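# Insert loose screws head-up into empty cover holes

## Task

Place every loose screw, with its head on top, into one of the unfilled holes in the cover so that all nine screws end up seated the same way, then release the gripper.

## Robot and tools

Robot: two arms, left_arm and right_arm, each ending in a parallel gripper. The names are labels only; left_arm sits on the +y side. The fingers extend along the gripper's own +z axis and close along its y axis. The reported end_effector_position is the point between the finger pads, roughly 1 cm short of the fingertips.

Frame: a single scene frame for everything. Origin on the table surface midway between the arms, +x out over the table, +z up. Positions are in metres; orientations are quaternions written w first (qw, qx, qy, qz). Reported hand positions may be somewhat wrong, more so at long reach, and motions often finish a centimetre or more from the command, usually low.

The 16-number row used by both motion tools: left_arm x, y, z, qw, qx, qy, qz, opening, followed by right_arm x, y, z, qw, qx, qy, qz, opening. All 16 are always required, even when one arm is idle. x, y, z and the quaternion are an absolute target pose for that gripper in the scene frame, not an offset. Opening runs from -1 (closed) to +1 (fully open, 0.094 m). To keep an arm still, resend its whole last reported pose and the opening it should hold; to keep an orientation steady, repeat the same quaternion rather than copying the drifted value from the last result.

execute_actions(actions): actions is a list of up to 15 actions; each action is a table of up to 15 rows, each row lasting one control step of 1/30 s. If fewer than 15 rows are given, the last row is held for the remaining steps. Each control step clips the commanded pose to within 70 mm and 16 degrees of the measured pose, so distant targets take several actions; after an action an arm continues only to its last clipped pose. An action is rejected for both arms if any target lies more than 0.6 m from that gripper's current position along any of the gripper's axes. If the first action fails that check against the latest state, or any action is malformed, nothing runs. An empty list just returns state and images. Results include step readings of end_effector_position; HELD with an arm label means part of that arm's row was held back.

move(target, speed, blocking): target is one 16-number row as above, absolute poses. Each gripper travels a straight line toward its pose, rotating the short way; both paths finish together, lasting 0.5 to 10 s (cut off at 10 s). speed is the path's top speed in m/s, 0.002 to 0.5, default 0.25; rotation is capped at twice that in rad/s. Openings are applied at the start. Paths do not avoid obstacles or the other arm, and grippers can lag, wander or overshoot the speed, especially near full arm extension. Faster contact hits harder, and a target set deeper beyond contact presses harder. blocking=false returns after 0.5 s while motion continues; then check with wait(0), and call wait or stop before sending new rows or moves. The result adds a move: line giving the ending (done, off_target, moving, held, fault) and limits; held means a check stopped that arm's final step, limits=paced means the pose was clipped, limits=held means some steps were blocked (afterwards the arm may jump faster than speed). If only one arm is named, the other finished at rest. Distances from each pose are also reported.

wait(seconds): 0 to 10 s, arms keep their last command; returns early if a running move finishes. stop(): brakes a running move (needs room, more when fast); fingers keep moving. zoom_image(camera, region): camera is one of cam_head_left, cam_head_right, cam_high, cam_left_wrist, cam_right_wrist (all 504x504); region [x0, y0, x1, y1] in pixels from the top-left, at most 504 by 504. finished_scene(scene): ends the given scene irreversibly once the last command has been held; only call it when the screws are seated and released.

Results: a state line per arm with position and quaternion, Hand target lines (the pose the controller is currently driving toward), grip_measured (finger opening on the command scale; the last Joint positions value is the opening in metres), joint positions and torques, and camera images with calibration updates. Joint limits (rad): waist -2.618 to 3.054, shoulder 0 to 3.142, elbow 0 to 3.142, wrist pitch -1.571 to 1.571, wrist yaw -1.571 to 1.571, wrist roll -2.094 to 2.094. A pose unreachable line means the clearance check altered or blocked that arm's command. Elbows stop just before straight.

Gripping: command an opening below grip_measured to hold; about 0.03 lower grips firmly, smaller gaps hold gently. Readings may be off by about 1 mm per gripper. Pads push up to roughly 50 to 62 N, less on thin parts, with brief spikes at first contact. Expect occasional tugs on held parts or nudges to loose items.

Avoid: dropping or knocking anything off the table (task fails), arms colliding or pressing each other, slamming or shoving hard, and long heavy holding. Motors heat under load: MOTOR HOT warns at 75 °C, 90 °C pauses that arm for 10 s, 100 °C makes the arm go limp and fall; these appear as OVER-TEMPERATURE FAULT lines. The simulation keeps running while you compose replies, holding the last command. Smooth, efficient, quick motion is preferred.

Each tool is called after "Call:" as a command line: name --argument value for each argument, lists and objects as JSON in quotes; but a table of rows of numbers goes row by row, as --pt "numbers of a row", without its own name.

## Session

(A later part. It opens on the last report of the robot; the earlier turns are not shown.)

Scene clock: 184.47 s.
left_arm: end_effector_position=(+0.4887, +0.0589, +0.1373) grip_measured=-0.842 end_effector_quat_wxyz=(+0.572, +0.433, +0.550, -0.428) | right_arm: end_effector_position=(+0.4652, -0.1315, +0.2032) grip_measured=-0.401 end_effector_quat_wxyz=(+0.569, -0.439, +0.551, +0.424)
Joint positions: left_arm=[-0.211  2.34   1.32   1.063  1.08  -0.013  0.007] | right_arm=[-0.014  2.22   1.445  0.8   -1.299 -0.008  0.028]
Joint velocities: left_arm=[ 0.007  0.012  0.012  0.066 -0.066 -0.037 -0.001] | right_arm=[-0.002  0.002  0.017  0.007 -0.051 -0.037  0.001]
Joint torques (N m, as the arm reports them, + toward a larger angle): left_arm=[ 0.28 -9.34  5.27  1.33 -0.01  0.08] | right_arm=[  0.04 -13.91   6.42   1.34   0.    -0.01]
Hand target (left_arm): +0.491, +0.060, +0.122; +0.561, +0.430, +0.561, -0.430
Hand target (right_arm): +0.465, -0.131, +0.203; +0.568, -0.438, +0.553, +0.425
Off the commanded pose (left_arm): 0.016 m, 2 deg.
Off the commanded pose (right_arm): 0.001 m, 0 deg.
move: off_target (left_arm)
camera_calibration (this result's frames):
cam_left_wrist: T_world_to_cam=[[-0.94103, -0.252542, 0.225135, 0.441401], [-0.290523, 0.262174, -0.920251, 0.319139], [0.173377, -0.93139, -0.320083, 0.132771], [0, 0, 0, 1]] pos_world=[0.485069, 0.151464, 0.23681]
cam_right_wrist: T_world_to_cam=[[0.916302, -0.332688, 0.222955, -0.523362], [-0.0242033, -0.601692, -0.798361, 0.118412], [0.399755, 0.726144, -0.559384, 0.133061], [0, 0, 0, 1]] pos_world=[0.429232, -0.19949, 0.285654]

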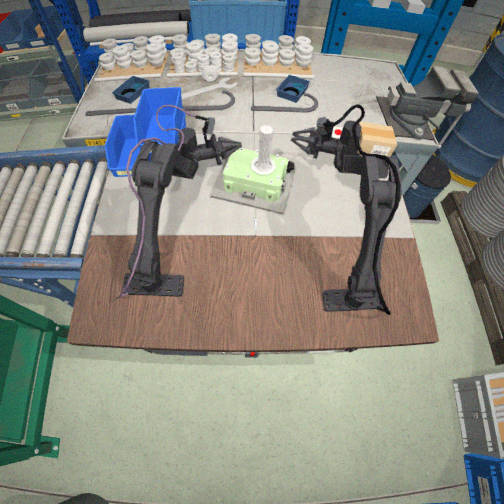

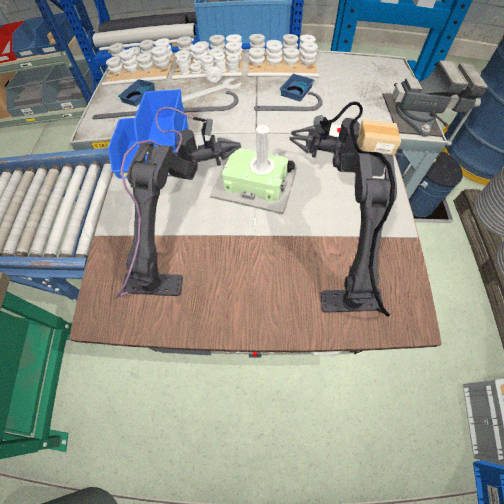

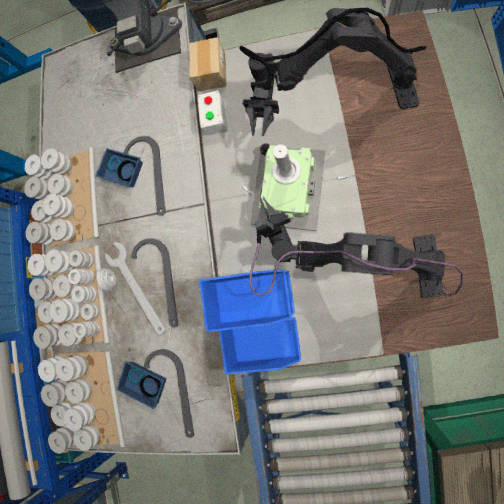

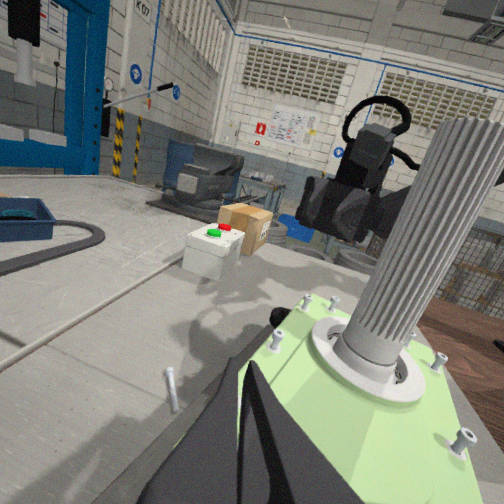

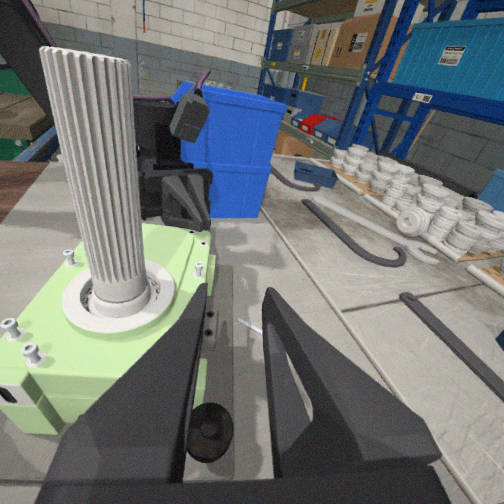

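Call:
move --target '[0.48,0.09,0.2,0.561,0.43,0.561,-0.43,-0.4,0.465,-0.1315,0.2025,0.568,-0.438,0.553,0.425,-0.4]' --speed 0.1

Call:
move --target '[0.2,0.1,0.17,0,0,1,0,-0.4,0.465,-0.1315,0.2025,0.568,-0.438,0.553,0.425,-0.4]' --speed 0.2

Call:
move --target '[0.218,-0.002,0.05,0,0,1,0,-0.4,0.465,-0.1315,0.2025,0.568,-0.438,0.553,0.425,-0.4]' --speed 0.1

Call:
move --target '[0.218,-0.002,0.003,0,0,1,0,-0.4,0.465,-0.1315,0.2025,0.568,-0.438,0.553,0.425,-0.4]' --speed 0.04

Scene clock: 186.10 s.
left_arm: end_effector_position=(+0.4827, +0.0847, +0.1966) grip_measured=-0.402 end_effector_quat_wxyz=(+0.562, +0.428, +0.561, -0.432) | right_arm: end_effector_position=(+0.4652, -0.1315, +0.2032) grip_measured=-0.401 end_effector_quat_wxyz=(+0.569, -0.439, +0.551, +0.424)
Joint positions: left_arm=[-0.158  2.151  1.301  0.861  1.131 -0.013  0.028] | right_arm=[-0.014  2.22   1.445  0.8   -1.299 -0.008  0.028]
Joint velocities: left_arm=[-0.017 -0.002  0.022  0.007  0.007 -0.007 -0.   ] | right_arm=[ 0.002 -0.012 -0.002 -0.022  0.007  0.022  0.001]
Joint torques (N m, as the arm reports them, + toward a larger angle): left_arm=[  0.9  -11.99   4.33   1.42   0.13   0.08] | right_arm=[  0.04 -13.9    6.42   1.34   0.     0.  ]
Hand target (left_arm): +0.480, +0.090, +0.199; +0.561, +0.430, +0.561, -0.430
Hand target (right_arm): +0.465, -0.131, +0.203; +0.568, -0.438, +0.553, +0.425
Off the commanded pose (left_arm): 0.007 m, 0 deg.
Off the commanded pose (right_arm): 0.001 m, 0 deg.
move: done
camera_calibration (this result's frames):
cam_left_wrist: T_world_to_cam=[[-0.933207, -0.256517, 0.251642, 0.420362], [-0.318899, 0.268453, -0.908975, 0.376112], [0.165614, -0.928511, -0.332326, 0.182699], [0, 0, 0, 1]] pos_world=[0.481969, 0.176499, 0.296811]
cam_right_wrist: T_world_to_cam=[[0.916217, -0.332689, 0.223302, -0.523403], [-0.0238987, -0.601688, -0.798373, 0.11831], [0.399969, 0.726147, -0.559228, 0.132956], [0, 0, 0, 1]] pos_world=[0.4292, -0.19949, 0.285685]

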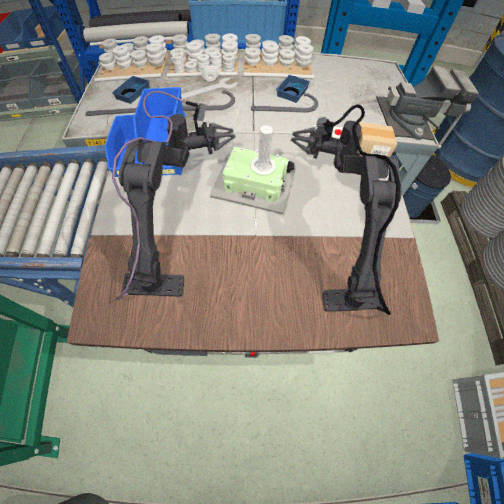

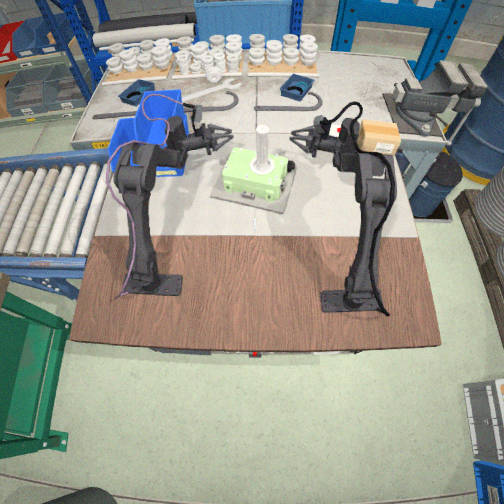

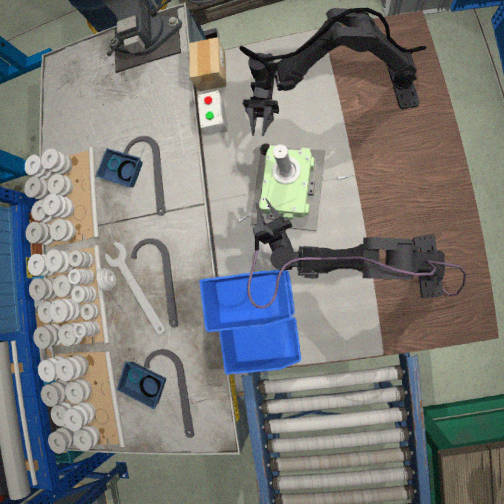

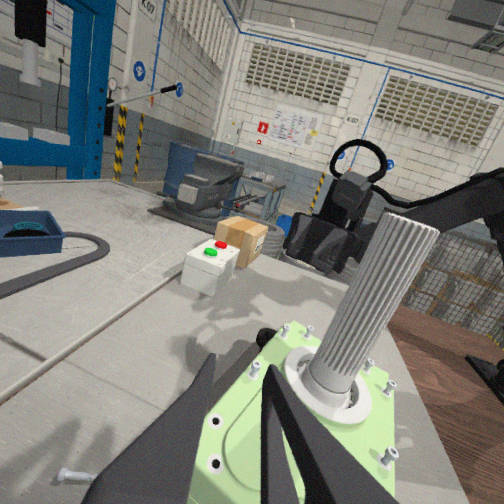

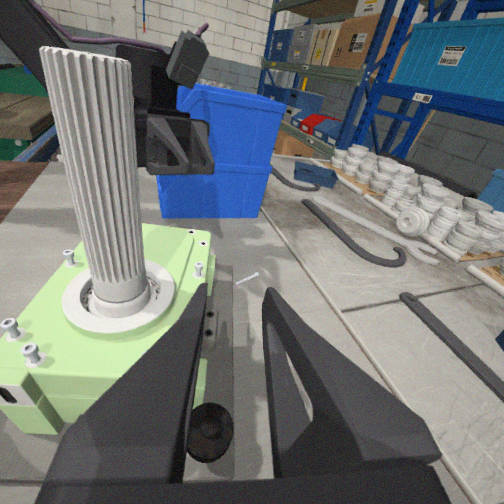

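Scene clock: 191.53 s.
left_arm: end_effector_position=(+0.2009, +0.1064, +0.1641) grip_measured=-0.402 end_effector_quat_wxyz=(-0.001, +0.005, +1.000, +0.002) | right_arm: end_effector_position=(+0.4652, -0.1315, +0.2033) grip_measured=-0.401 end_effector_quat_wxyz=(+0.569, -0.439, +0.551, +0.424)
Joint positions: left_arm=[-0.834  1.697  1.584 -1.462 -0.001 -0.842  0.028] | right_arm=[-0.014  2.22   1.445  0.801 -1.299 -0.008  0.028]
Joint velocities: left_arm=[-0.007  0.012 -0.002  0.022  0.007 -0.022 -0.001] | right_arm=[-0.002 -0.002  0.007 -0.007  0.037 -0.022  0.001]
Joint torques (N m, as the arm reports them, + toward a larger angle): left_arm=[-0.91 -6.08  7.29  0.11 -0.03 -0.1 ] | right_arm=[  0.04 -13.93   6.4    1.34   0.     0.  ]
Hand target (left_arm): +0.201, +0.102, +0.169; +0.001, +0.004, +1.000, +0.001
Hand target (right_arm): +0.465, -0.131, +0.202; +0.568, -0.438, +0.553, +0.425
Off the commanded pose (left_arm): 0.009 m, 1 deg.
Off the commanded pose (right_arm): 0.001 m, 0 deg.
move: done
camera_calibration (this result's frames):
cam_left_wrist: T_world_to_cam=[[0.238951, -0.970987, -0.00934646, 0.054471], [-0.909825, -0.227242, 0.347245, 0.216237], [-0.339294, -0.0744707, -0.937728, 0.348633], [0, 0, 0, 1]] pos_world=[0.302011, 0.127992, 0.252345]
cam_right_wrist: T_world_to_cam=[[0.916132, -0.33269, 0.22365, -0.523443], [-0.0235942, -0.601684, -0.798386, 0.118207], [0.400182, 0.72615, -0.559072, 0.132851], [0, 0, 0, 1]] pos_world=[0.429167, -0.19949, 0.285716]

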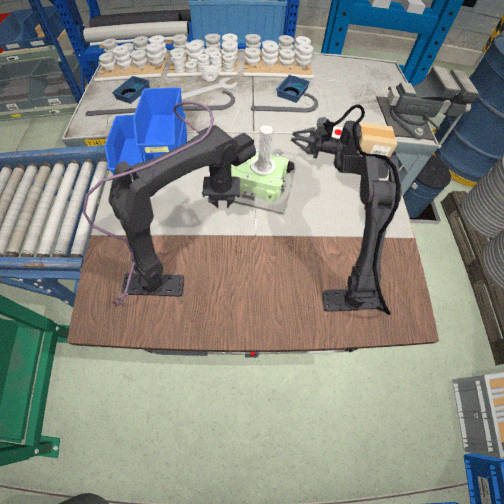

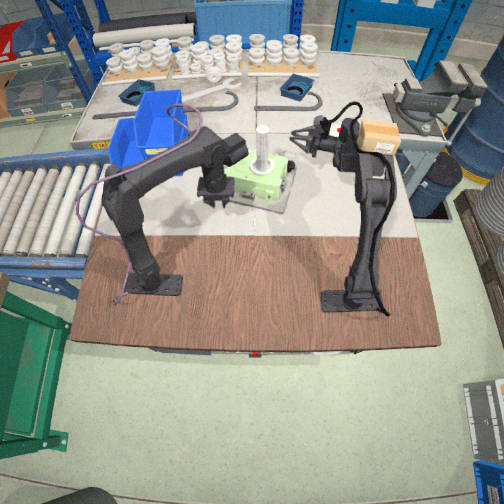

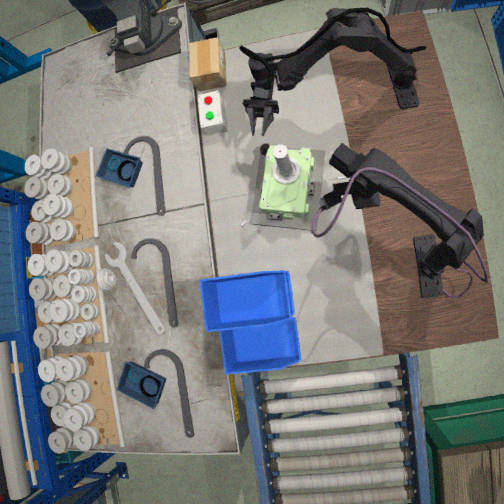

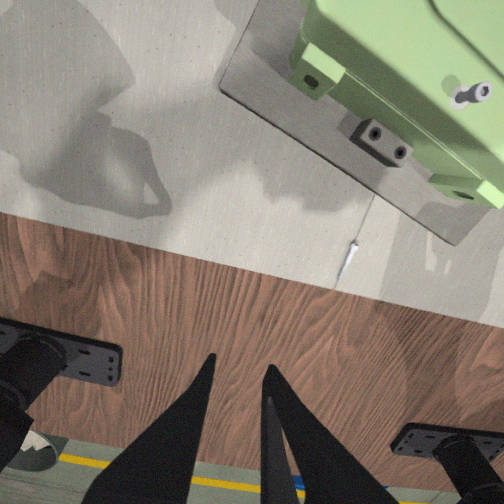

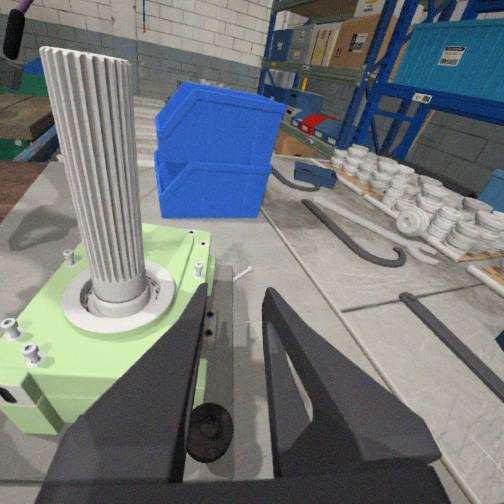

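Scene clock: 193.60 s.
left_arm: end_effector_position=(+0.2158, +0.0089, +0.0461) grip_measured=-0.402 end_effector_quat_wxyz=(-0.008, +0.001, +1.000, +0.013) | right_arm: end_effector_position=(+0.4652, -0.1315, +0.2034) grip_measured=-0.401 end_effector_quat_wxyz=(+0.569, -0.439, +0.551, +0.423)
Joint positions: left_arm=[-0.971  2.088  1.633 -1.147 -0.001 -0.987  0.028] | right_arm=[-0.014  2.22   1.445  0.802 -1.299 -0.008  0.028]
Joint velocities: left_arm=[ 0.002 -0.007 -0.017  0.022 -0.037  0.007  0.   ] | right_arm=[-0.002 -0.017  0.002 -0.037  0.007 -0.007 -0.001]
Joint torques (N m, as the arm reports them, + toward a larger angle): left_arm=[-0.84 -9.4   7.17  0.29  0.02 -0.09] | right_arm=[  0.04 -13.91   6.42   1.34   0.     0.01]
Hand target (left_arm): +0.218, -0.002, +0.051; +0.000, -0.000, +1.000, -0.001
Hand target (right_arm): +0.465, -0.131, +0.203; +0.568, -0.438, +0.553, +0.425
Off the commanded pose (left_arm): 0.012 m, 2 deg.
Off the commanded pose (right_arm): 0.001 m, 0 deg.
move: off_target (left_arm)
camera_calibration (this result's frames):
cam_left_wrist: T_world_to_cam=[[0.246387, -0.968526, -0.0353769, -0.0452708], [-0.902862, -0.242647, 0.354912, 0.246847], [-0.352326, -0.0555054, -0.93423, 0.23828], [0, 0, 0, 1]] pos_world=[0.317975, 0.0292764, 0.133398]
cam_right_wrist: T_world_to_cam=[[0.915961, -0.332693, 0.224345, -0.523523], [-0.0229851, -0.601676, -0.79841, 0.118002], [0.400608, 0.726156, -0.558758, 0.132641], [0, 0, 0, 1]] pos_world=[0.429102, -0.199491, 0.285778]

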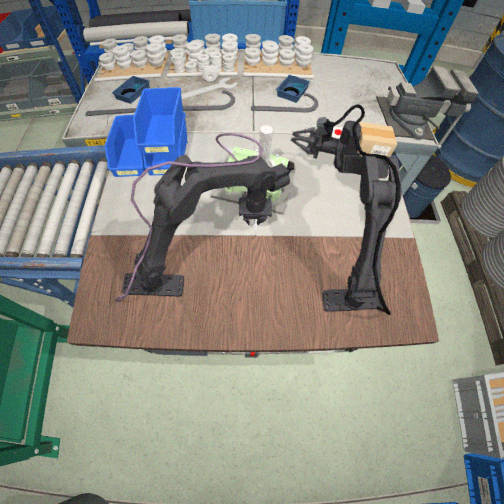

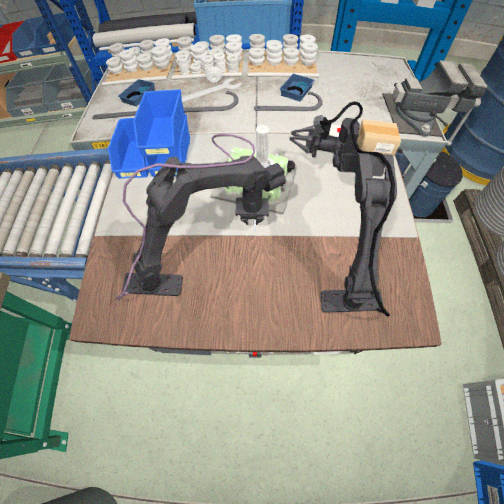

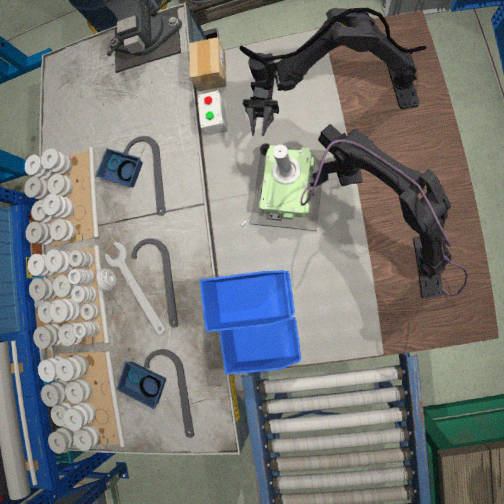

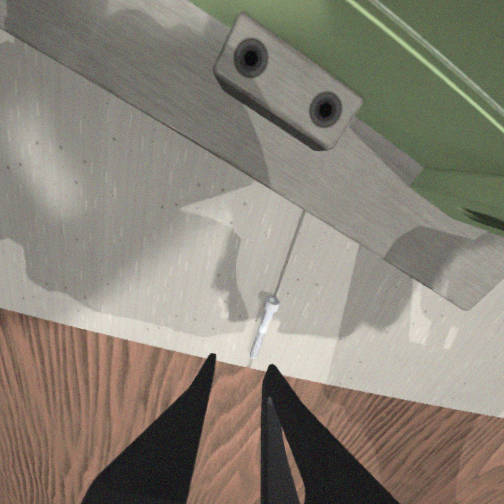

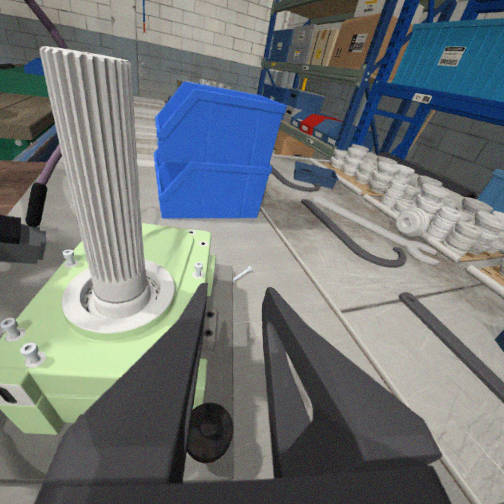

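Scene clock: 194.93 s.
left_arm: end_effector_position=(+0.2204, +0.0011, +0.0182) grip_measured=-0.402 end_effector_quat_wxyz=(-0.000, -0.001, +1.000, +0.001) | right_arm: end_effector_position=(+0.4652, -0.1315, +0.2034) grip_measured=-0.401 end_effector_quat_wxyz=(+0.569, -0.439, +0.551, +0.423)
Joint positions: left_arm=[-0.972  2.122  1.572 -1.022 -0.001 -0.992  0.028] | right_arm=[-0.014  2.22   1.445  0.802 -1.299 -0.008  0.028]
Joint velocities: left_arm=[-0.012 -0.017  0.022 -0.095  0.007  0.022  0.001] | right_arm=[ 0.012 -0.017 -0.002 -0.022 -0.022  0.037  0.001]
Joint torques (N m, as the arm reports them, + toward a larger angle): left_arm=[-0.8  -8.34  2.93  0.77 -0.01 -0.08] | right_arm=[  0.07 -13.9    6.4    1.33   0.     0.  ]
Hand target (left_arm): +0.218, -0.002, +0.004; -0.000, +0.000, +1.000, +0.000
Hand target (right_arm): +0.465, -0.131, +0.202; +0.568, -0.438, +0.553, +0.425
Off the commanded pose (left_arm): 0.016 m, 0 deg.
Off the commanded pose (right_arm): 0.001 m, 0 deg.
move: off_target (left_arm)
camera_calibration (this result's frames):
cam_left_wrist: T_world_to_cam=[[0.250431, -0.968111, -0.00677142, -0.0563771], [-0.907657, -0.237214, 0.346248, 0.260283], [-0.336813, -0.0805649, -0.938119, 0.210138], [0, 0, 0, 1]] pos_world=[0.321143, 0.0240933, 0.10663]
cam_right_wrist: T_world_to_cam=[[0.915961, -0.332693, 0.224345, -0.523523], [-0.0229851, -0.601676, -0.79841, 0.118002], [0.400608, 0.726156, -0.558758, 0.132641], [0, 0, 0, 1]] pos_world=[0.429102, -0.199491, 0.285778]

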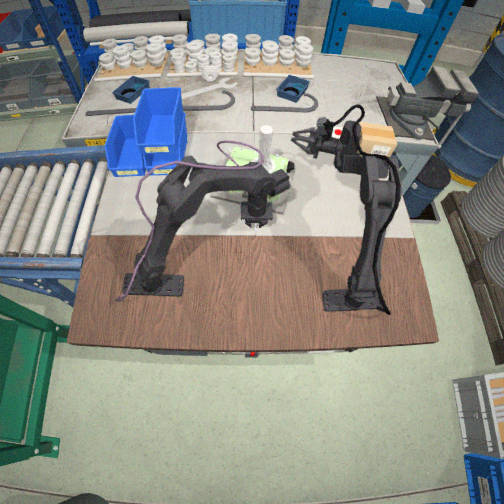

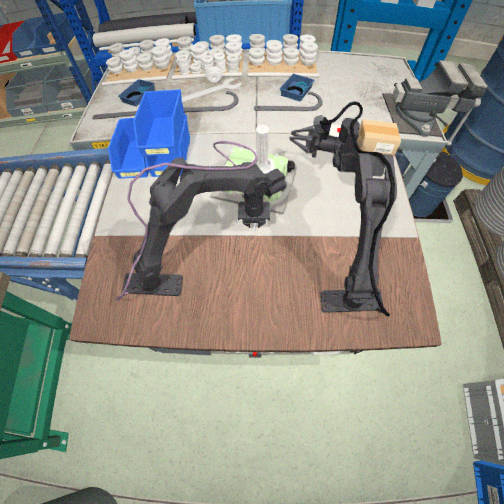

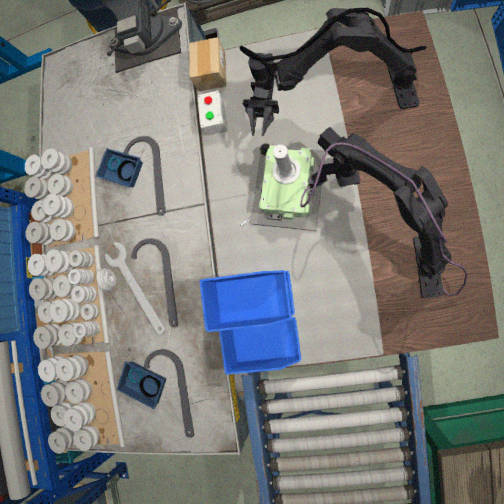

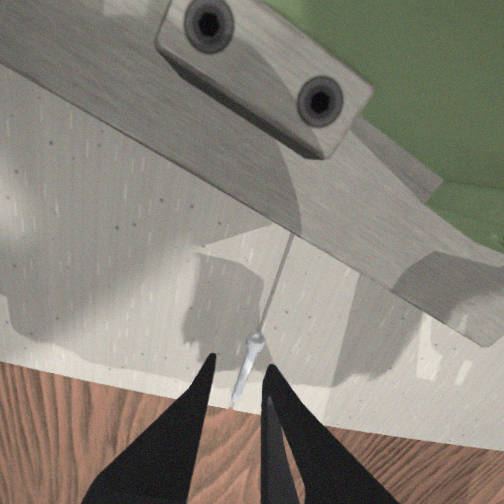

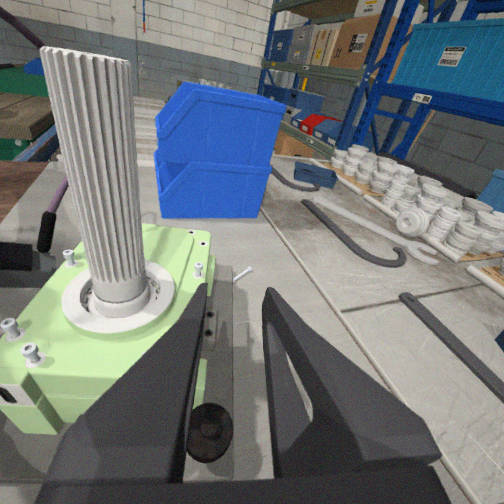

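Call:
move --target '[0.219,-0.001,0.008,0,0,1,0,-1,0.465,-0.1315,0.2025,0.568,-0.438,0.553,0.425,-0.4]' --speed 0.04

Call:
move --target '[0.2,0.1,0.17,0,0,1,0,-1,0.465,-0.1315,0.2025,0.568,-0.438,0.553,0.425,-0.4]' --speed 0.15

Call:
move --target '[0.48,0.09,0.2,0.561,0.43,0.561,-0.43,-1,0.465,-0.1315,0.2025,0.568,-0.438,0.553,0.425,-0.4]' --speed 0.2

Call:
move --target '[0.491,0.056,0.155,0.561,0.43,0.561,-0.43,-1,0.465,-0.1315,0.2025,0.568,-0.438,0.553,0.425,-0.4]' --speed 0.05

Call:
move --target '[0.491,0.06,0.125,0.561,0.43,0.561,-0.43,-1,0.465,-0.1315,0.2025,0.568,-0.438,0.553,0.425,-0.4]' --speed 0.03

Call:
zoom_image --camera "cam_right_wrist" --region '[130,160,290,280]'

Scene clock: 195.87 s.
left_arm: end_effector_position=(+0.2204, +0.0004, +0.0182) grip_measured=-0.937 end_effector_quat_wxyz=(-0.001, -0.002, +1.000, -0.001) | right_arm: end_effector_position=(+0.4652, -0.1315, +0.2034) grip_measured=-0.401 end_effector_quat_wxyz=(+0.570, -0.439, +0.551, +0.423)
Joint positions: left_arm=[-0.972  2.122  1.572 -1.02   0.002 -0.994  0.003] | right_arm=[-0.014  2.22   1.445  0.802 -1.299 -0.008  0.028]
Joint velocities: left_arm=[ 0.002 -0.007  0.002 -0.022 -0.022 -0.081 -0.   ] | right_arm=[-0.012  0.002  0.002 -0.051  0.051 -0.022  0.   ]
Joint torques (N m, as the arm reports them, + toward a larger angle): left_arm=[-0.49 -8.84  3.57  0.59 -0.03 -0.03] | right_arm=[  0.05 -13.9    6.4    1.33   0.01   0.  ]
Hand target (left_arm): +0.219, -0.001, +0.008; -0.000, -0.000, +1.000, +0.000
Hand target (right_arm): +0.465, -0.131, +0.203; +0.568, -0.438, +0.553, +0.425
Off the commanded pose (left_arm): 0.010 m, 0 deg.
Off the commanded pose (right_arm): 0.001 m, 0 deg.
move: done
camera_calibration (this result's frames):
cam_left_wrist: T_world_to_cam=[[0.25301, -0.967457, -0.00374892, -0.0576928], [-0.906683, -0.238464, 0.347938, 0.259786], [-0.337509, -0.0846326, -0.93751, 0.210193], [0, 0, 0, 1]] pos_world=[0.321082, 0.0239235, 0.106453]
cam_right_wrist: T_world_to_cam=[[0.915875, -0.332694, 0.224693, -0.523563], [-0.0226806, -0.601671, -0.798422, 0.117899], [0.400821, 0.726159, -0.558602, 0.132536], [0, 0, 0, 1]] pos_world=[0.42907, -0.199492, 0.285809]

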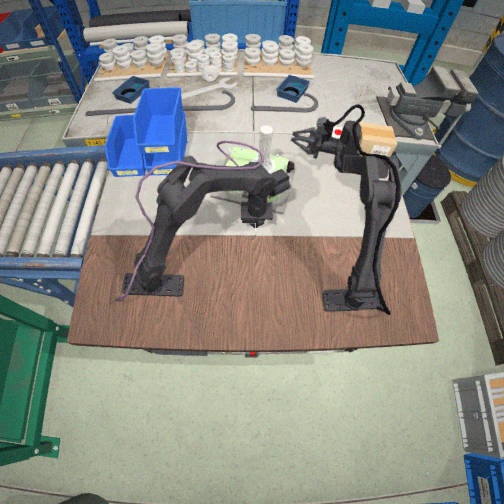

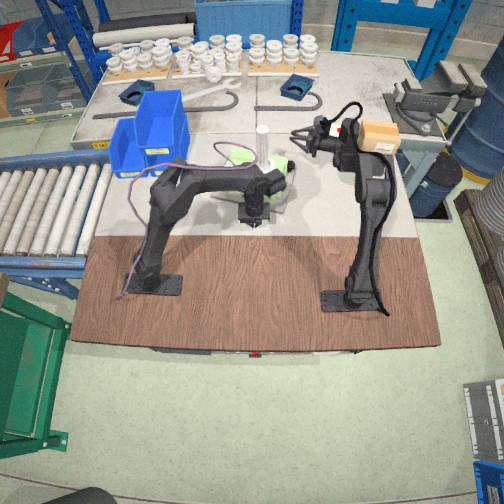

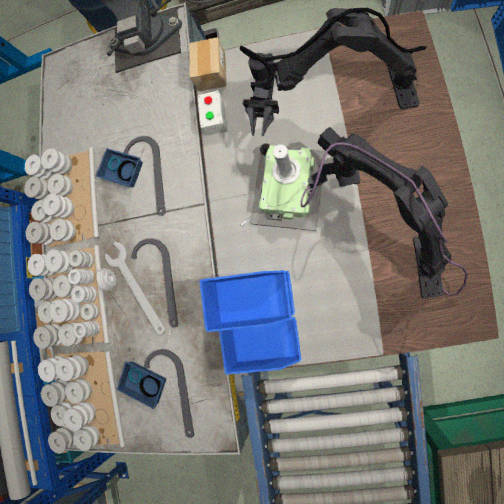

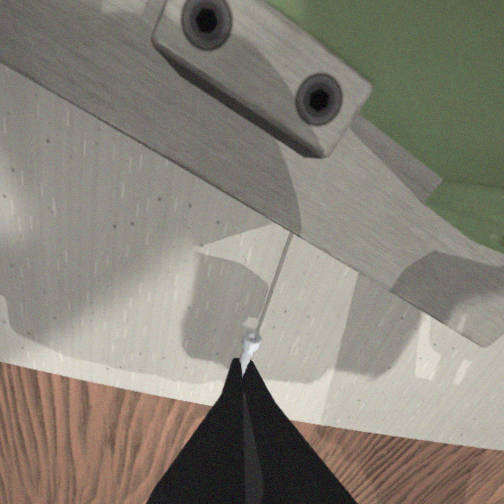

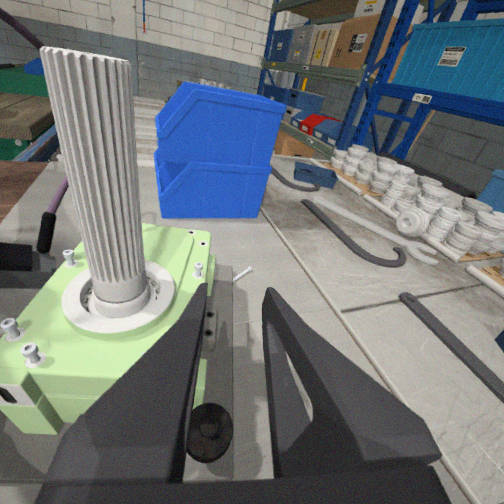

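Scene clock: 197.67 s.
left_arm: end_effector_position=(+0.1962, +0.0990, +0.1582) grip_measured=-0.937 end_effector_quat_wxyz=(-0.009, -0.001, +1.000, +0.009) | right_arm: end_effector_position=(+0.4652, -0.1315, +0.2035) grip_measured=-0.401 end_effector_quat_wxyz=(+0.570, -0.439, +0.551, +0.423)
Joint positions: left_arm=[-0.86   1.726  1.593 -1.465  0.002 -0.88   0.003] | right_arm=[-0.014  2.22   1.445  0.802 -1.299 -0.008  0.028]
Joint velocities: left_arm=[ 0.012  0.012 -0.002 -0.037  0.022  0.037 -0.001] | right_arm=[ 0.007 -0.002 -0.012  0.037 -0.007  0.066  0.001]
Joint torques (N m, as the arm reports them, + toward a larger angle): left_arm=[ 0.93 -8.07  7.03  0.03 -0.05  0.06] | right_arm=[  0.05 -13.89   6.41   1.33   0.     0.  ]
Hand target (left_arm): +0.200, +0.100, +0.169; +0.000, -0.000, +1.000, +0.000
Hand target (right_arm): +0.465, -0.131, +0.203; +0.568, -0.438, +0.553, +0.425
Off the commanded pose (left_arm): 0.012 m, 2 deg.
Off the commanded pose (right_arm): 0.001 m, 0 deg.
move: off_target (left_arm)
camera_calibration (this result's frames):
cam_left_wrist: T_world_to_cam=[[0.249776, -0.967886, -0.0284385, 0.0489312], [-0.901302, -0.243128, 0.358529, 0.21039], [-0.353929, -0.0639204, -0.933085, 0.342073], [0, 0, 0, 1]] pos_world=[0.298473, 0.120377, 0.245143]
cam_right_wrist: T_world_to_cam=[[0.91579, -0.332695, 0.225041, -0.523603], [-0.022376, -0.601667, -0.798433, 0.117796], [0.401034, 0.726162, -0.558445, 0.132431], [0, 0, 0, 1]] pos_world=[0.429037, -0.199492, 0.28584]

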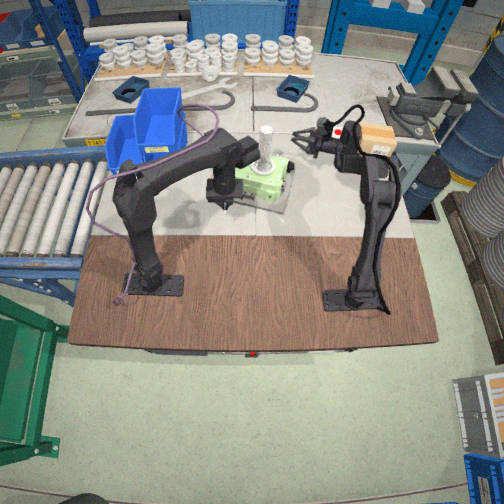

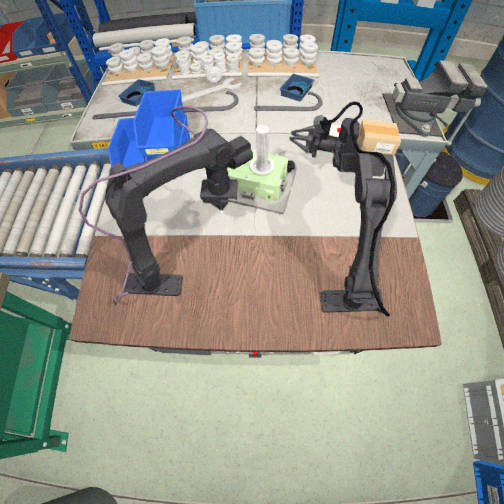

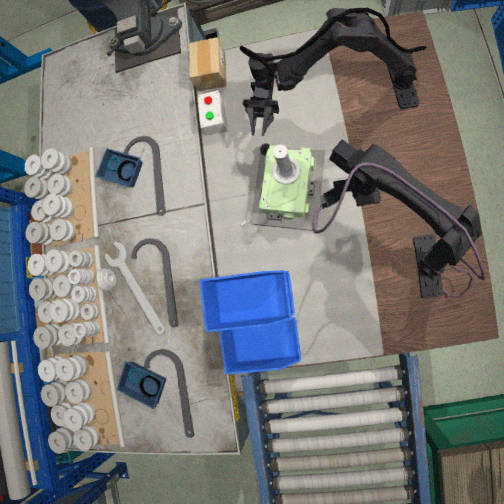

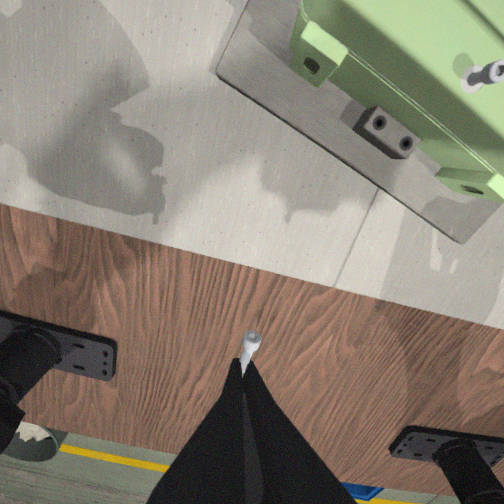

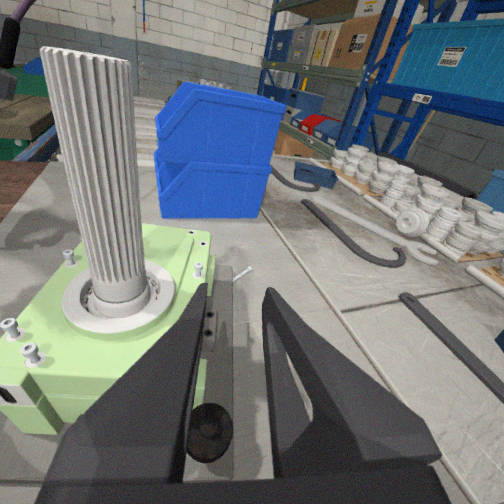

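Scene clock: 203.37 s.
left_arm: end_effector_position=(+0.4738, +0.0852, +0.1938) grip_measured=-0.937 end_effector_quat_wxyz=(+0.555, +0.424, +0.572, -0.429) | right_arm: end_effector_position=(+0.4652, -0.1315, +0.2035) grip_measured=-0.401 end_effector_quat_wxyz=(+0.570, -0.439, +0.551, +0.423)
Joint positions: left_arm=[-0.163  2.11   1.25   0.827  1.115  0.009  0.003] | right_arm=[-0.014  2.22   1.445  0.803 -1.299 -0.008  0.028]
Joint velocities: left_arm=[-0.007 -0.007 -0.022 -0.007  0.007 -0.037 -0.001] | right_arm=[ 0.012 -0.017 -0.007  0.007  0.037 -0.007 -0.   ]
Joint torques (N m, as the arm reports them, + toward a larger angle): left_arm=[ 0.84 -9.42  7.59  1.69  0.18 -0.09] | right_arm=[  0.05 -13.91   6.38   1.32   0.01   0.  ]
Hand target (left_arm): +0.479, +0.088, +0.201; +0.563, +0.427, +0.564, -0.428
Hand target (right_arm): +0.465, -0.131, +0.202; +0.568, -0.438, +0.553, +0.425
Off the commanded pose (left_arm): 0.010 m, 2 deg.
Off the commanded pose (right_arm): 0.001 m, 0 deg.
move: done
camera_calibration (this result's frames):
cam_left_wrist: T_world_to_cam=[[-0.924448, -0.270628, 0.26862, 0.406589], [-0.342032, 0.277132, -0.897893, 0.378678], [0.168552, -0.921932, -0.348757, 0.184941], [0, 0, 0, 1]] pos_world=[0.474219, 0.175593, 0.295294]
cam_right_wrist: T_world_to_cam=[[0.915704, -0.332696, 0.225388, -0.523643], [-0.0220715, -0.601663, -0.798445, 0.117694], [0.401247, 0.726165, -0.558288, 0.132326], [0, 0, 0, 1]] pos_world=[0.429005, -0.199493, 0.285871]

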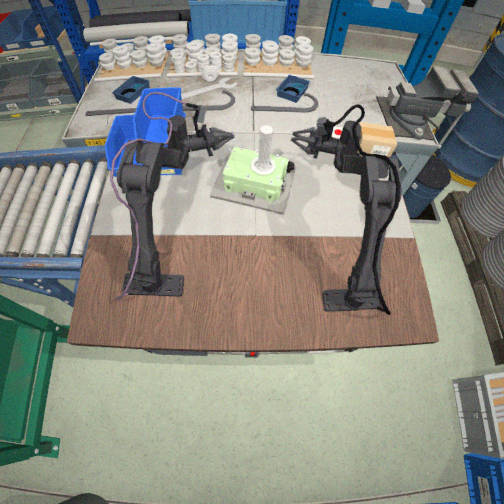

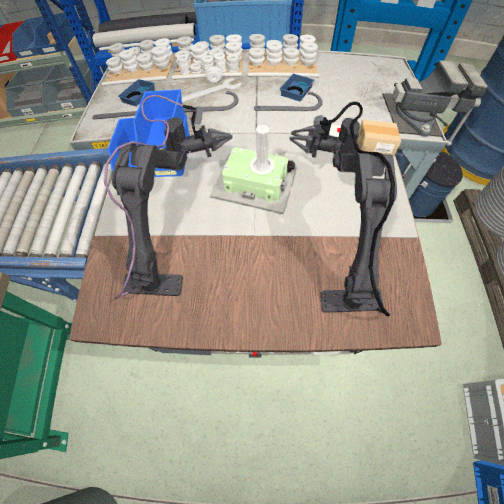

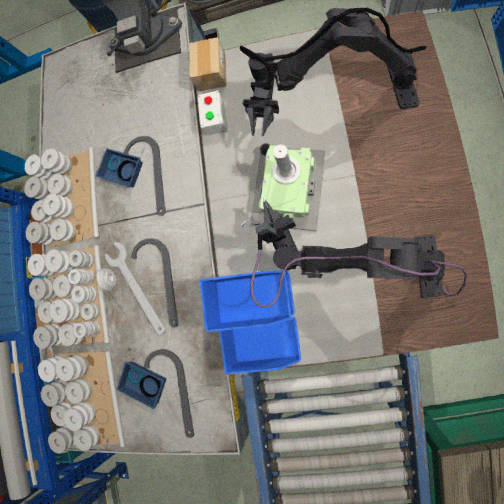

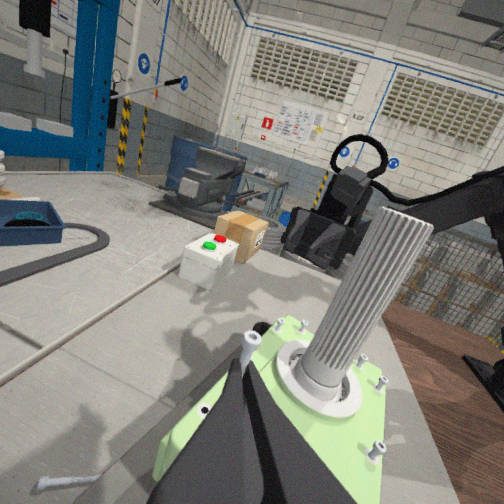

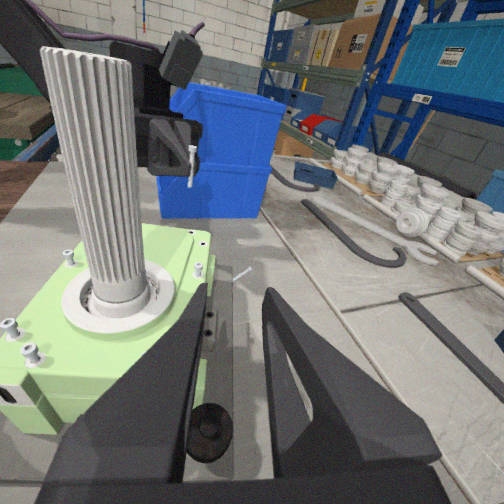

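Scene clock: 204.73 s.
left_arm: end_effector_position=(+0.4861, +0.0618, +0.1456) grip_measured=-0.937 end_effector_quat_wxyz=(+0.550, +0.427, +0.571, -0.434) | right_arm: end_effector_position=(+0.4652, -0.1315, +0.2035) grip_measured=-0.401 end_effector_quat_wxyz=(+0.570, -0.439, +0.551, +0.423)
Joint positions: left_arm=[-0.206  2.278  1.31   0.93   1.085  0.008  0.003] | right_arm=[-0.014  2.22   1.445  0.803 -1.299 -0.008  0.028]
Joint velocities: left_arm=[ 0.022  0.017  0.002  0.037 -0.037 -0.037 -0.001] | right_arm=[-0.007  0.002 -0.002 -0.007  0.022  0.022  0.   ]
Joint torques (N m, as the arm reports them, + toward a larger angle): left_arm=[ -0.79 -10.6    7.33   1.74  -0.13  -0.1 ] | right_arm=[  0.03 -13.91   6.38   1.32   0.     0.  ]
Hand target (left_arm): +0.491, +0.056, +0.155; +0.561, +0.430, +0.561, -0.431
Hand target (right_arm): +0.465, -0.131, +0.203; +0.568, -0.438, +0.553, +0.425
Off the commanded pose (left_arm): 0.012 m, 2 deg.
Off the commanded pose (right_arm): 0.001 m, 0 deg.
move: off_target (left_arm)
camera_calibration (this result's frames):
cam_left_wrist: T_world_to_cam=[[-0.926621, -0.258032, 0.273483, 0.424192], [-0.34323, 0.283518, -0.895439, 0.345946], [0.153515, -0.9236, -0.351278, 0.152216], [0, 0, 0, 1]] pos_world=[0.488436, 0.15196, 0.247234]
cam_right_wrist: T_world_to_cam=[[0.915618, -0.332697, 0.225736, -0.523683], [-0.0217669, -0.601659, -0.798457, 0.117591], [0.40146, 0.726167, -0.558131, 0.132221], [0, 0, 0, 1]] pos_world=[0.428972, -0.199493, 0.285902]

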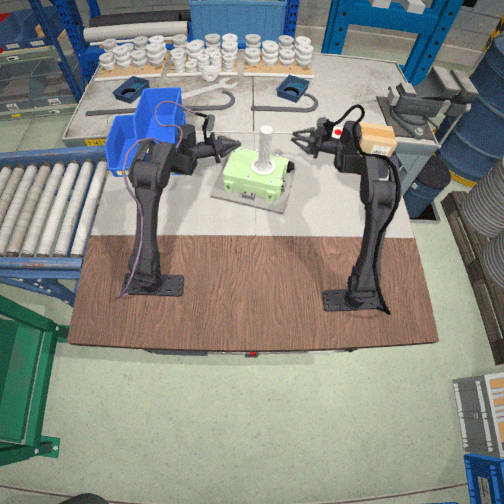

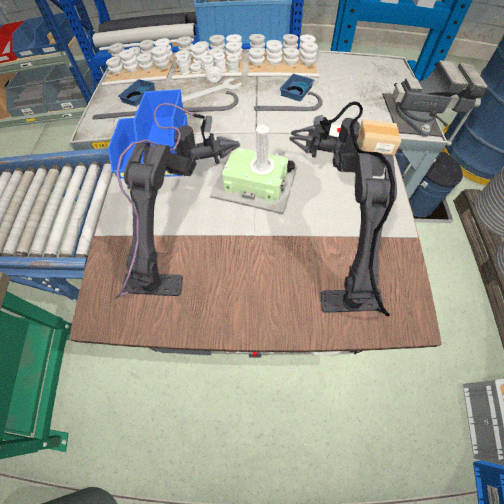

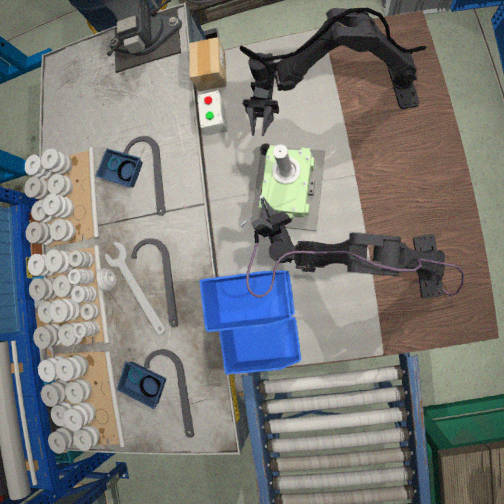

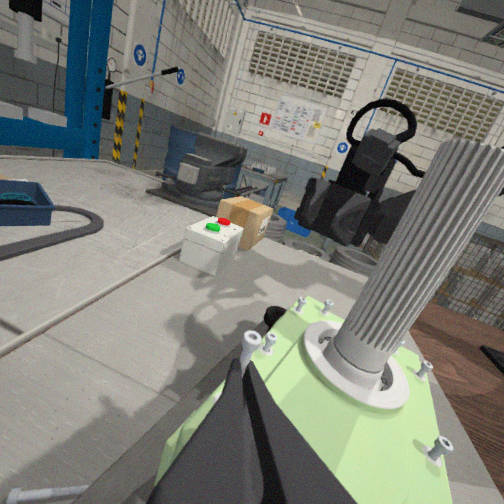

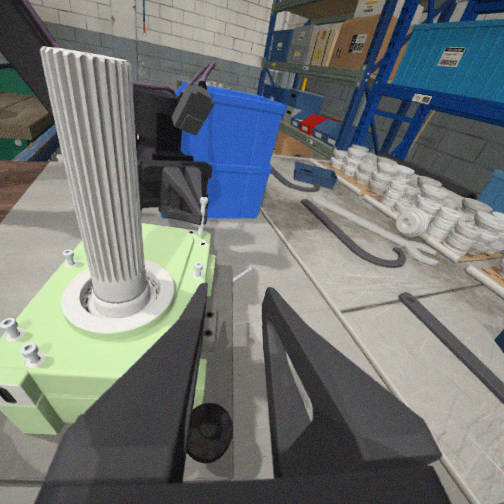

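Scene clock: 205.77 s.
left_arm: end_effector_position=(+0.4874, +0.0614, +0.1350) grip_measured=-0.937 end_effector_quat_wxyz=(+0.570, +0.436, +0.552, -0.426) | right_arm: end_effector_position=(+0.4652, -0.1315, +0.2035) grip_measured=-0.401 end_effector_quat_wxyz=(+0.570, -0.439, +0.551, +0.423)
Joint positions: left_arm=[-0.206  2.334  1.31   1.049  1.085  0.005  0.003] | right_arm=[-0.014  2.22   1.445  0.803 -1.299 -0.008  0.028]
Joint velocities: left_arm=[-0.007  0.002 -0.002 -0.007 -0.007  0.051 -0.   ] | right_arm=[-0.007 -0.002 -0.002  0.007 -0.066  0.022 -0.   ]
Joint torques (N m, as the arm reports them, + toward a larger angle): left_arm=[-0.13 -9.5   6.05  1.39 -0.07 -0.08] | right_arm=[  0.05 -13.91   6.42   1.31   0.01   0.  ]
Hand target (left_arm): +0.491, +0.060, +0.125; +0.561, +0.430, +0.561, -0.430
Hand target (right_arm): +0.465, -0.131, +0.202; +0.568, -0.438, +0.553, +0.425
Off the commanded pose (left_arm): 0.011 m, 2 deg.
Off the commanded pose (right_arm): 0.001 m, 0 deg.
move: off_target (left_arm)
camera_calibration (this result's frames):
cam_left_wrist: T_world_to_cam=[[-0.94113, -0.254027, 0.223037, 0.441804], [-0.290487, 0.270277, -0.917915, 0.3151], [0.172893, -0.928666, -0.328158, 0.135748], [0, 0, 0, 1]] pos_world=[0.483857, 0.15313, 0.235243]
cam_right_wrist: T_world_to_cam=[[0.915618, -0.332697, 0.225736, -0.523683], [-0.0217669, -0.601659, -0.798457, 0.117591], [0.40146, 0.726167, -0.558131, 0.132221], [0, 0, 0, 1]] pos_world=[0.428972, -0.199493, 0.285902]

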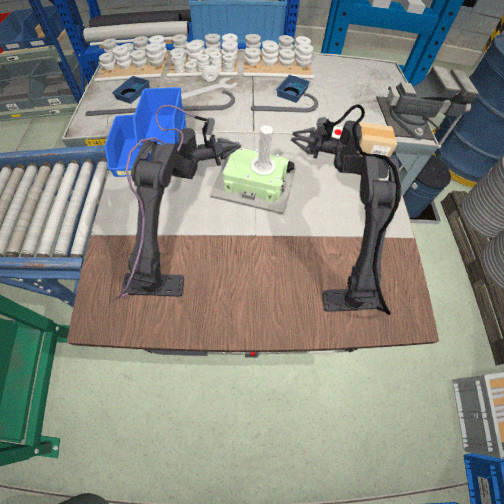

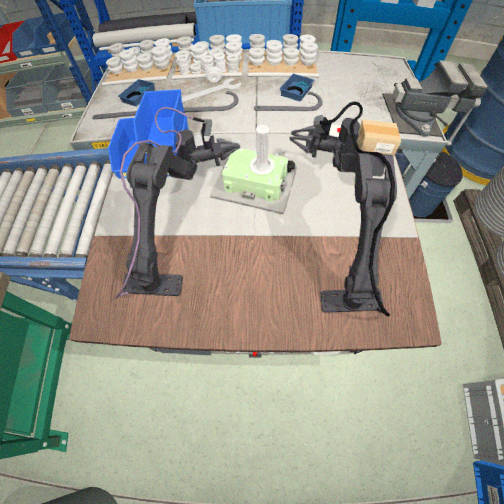

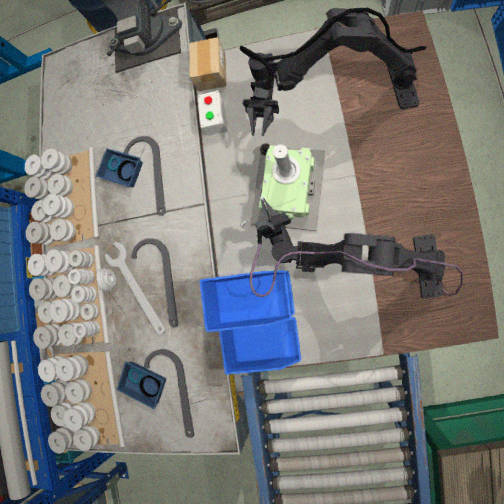

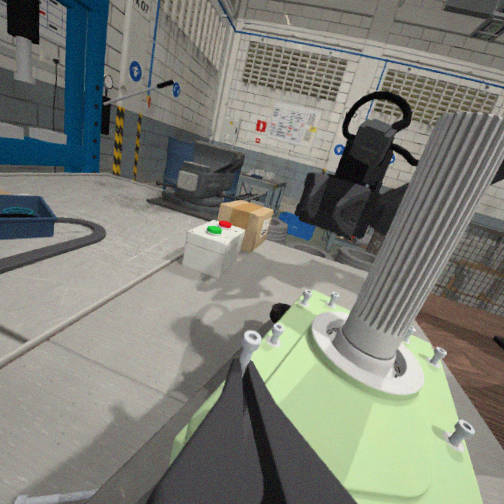

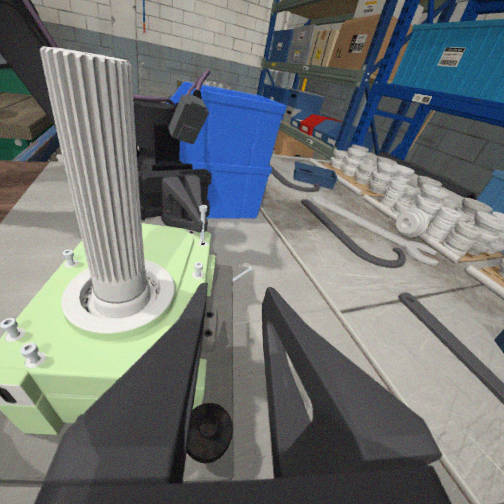

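Region (130, 160, 290, 280) of cam_right_wrist's 504x504 image, scaled by 3.150, with more detail than that image has; it fills the top 378 rows of this view, and the rest is white.

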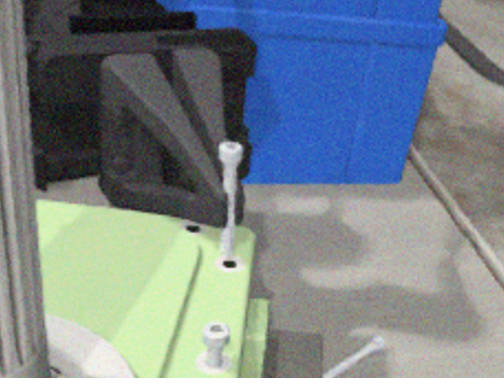

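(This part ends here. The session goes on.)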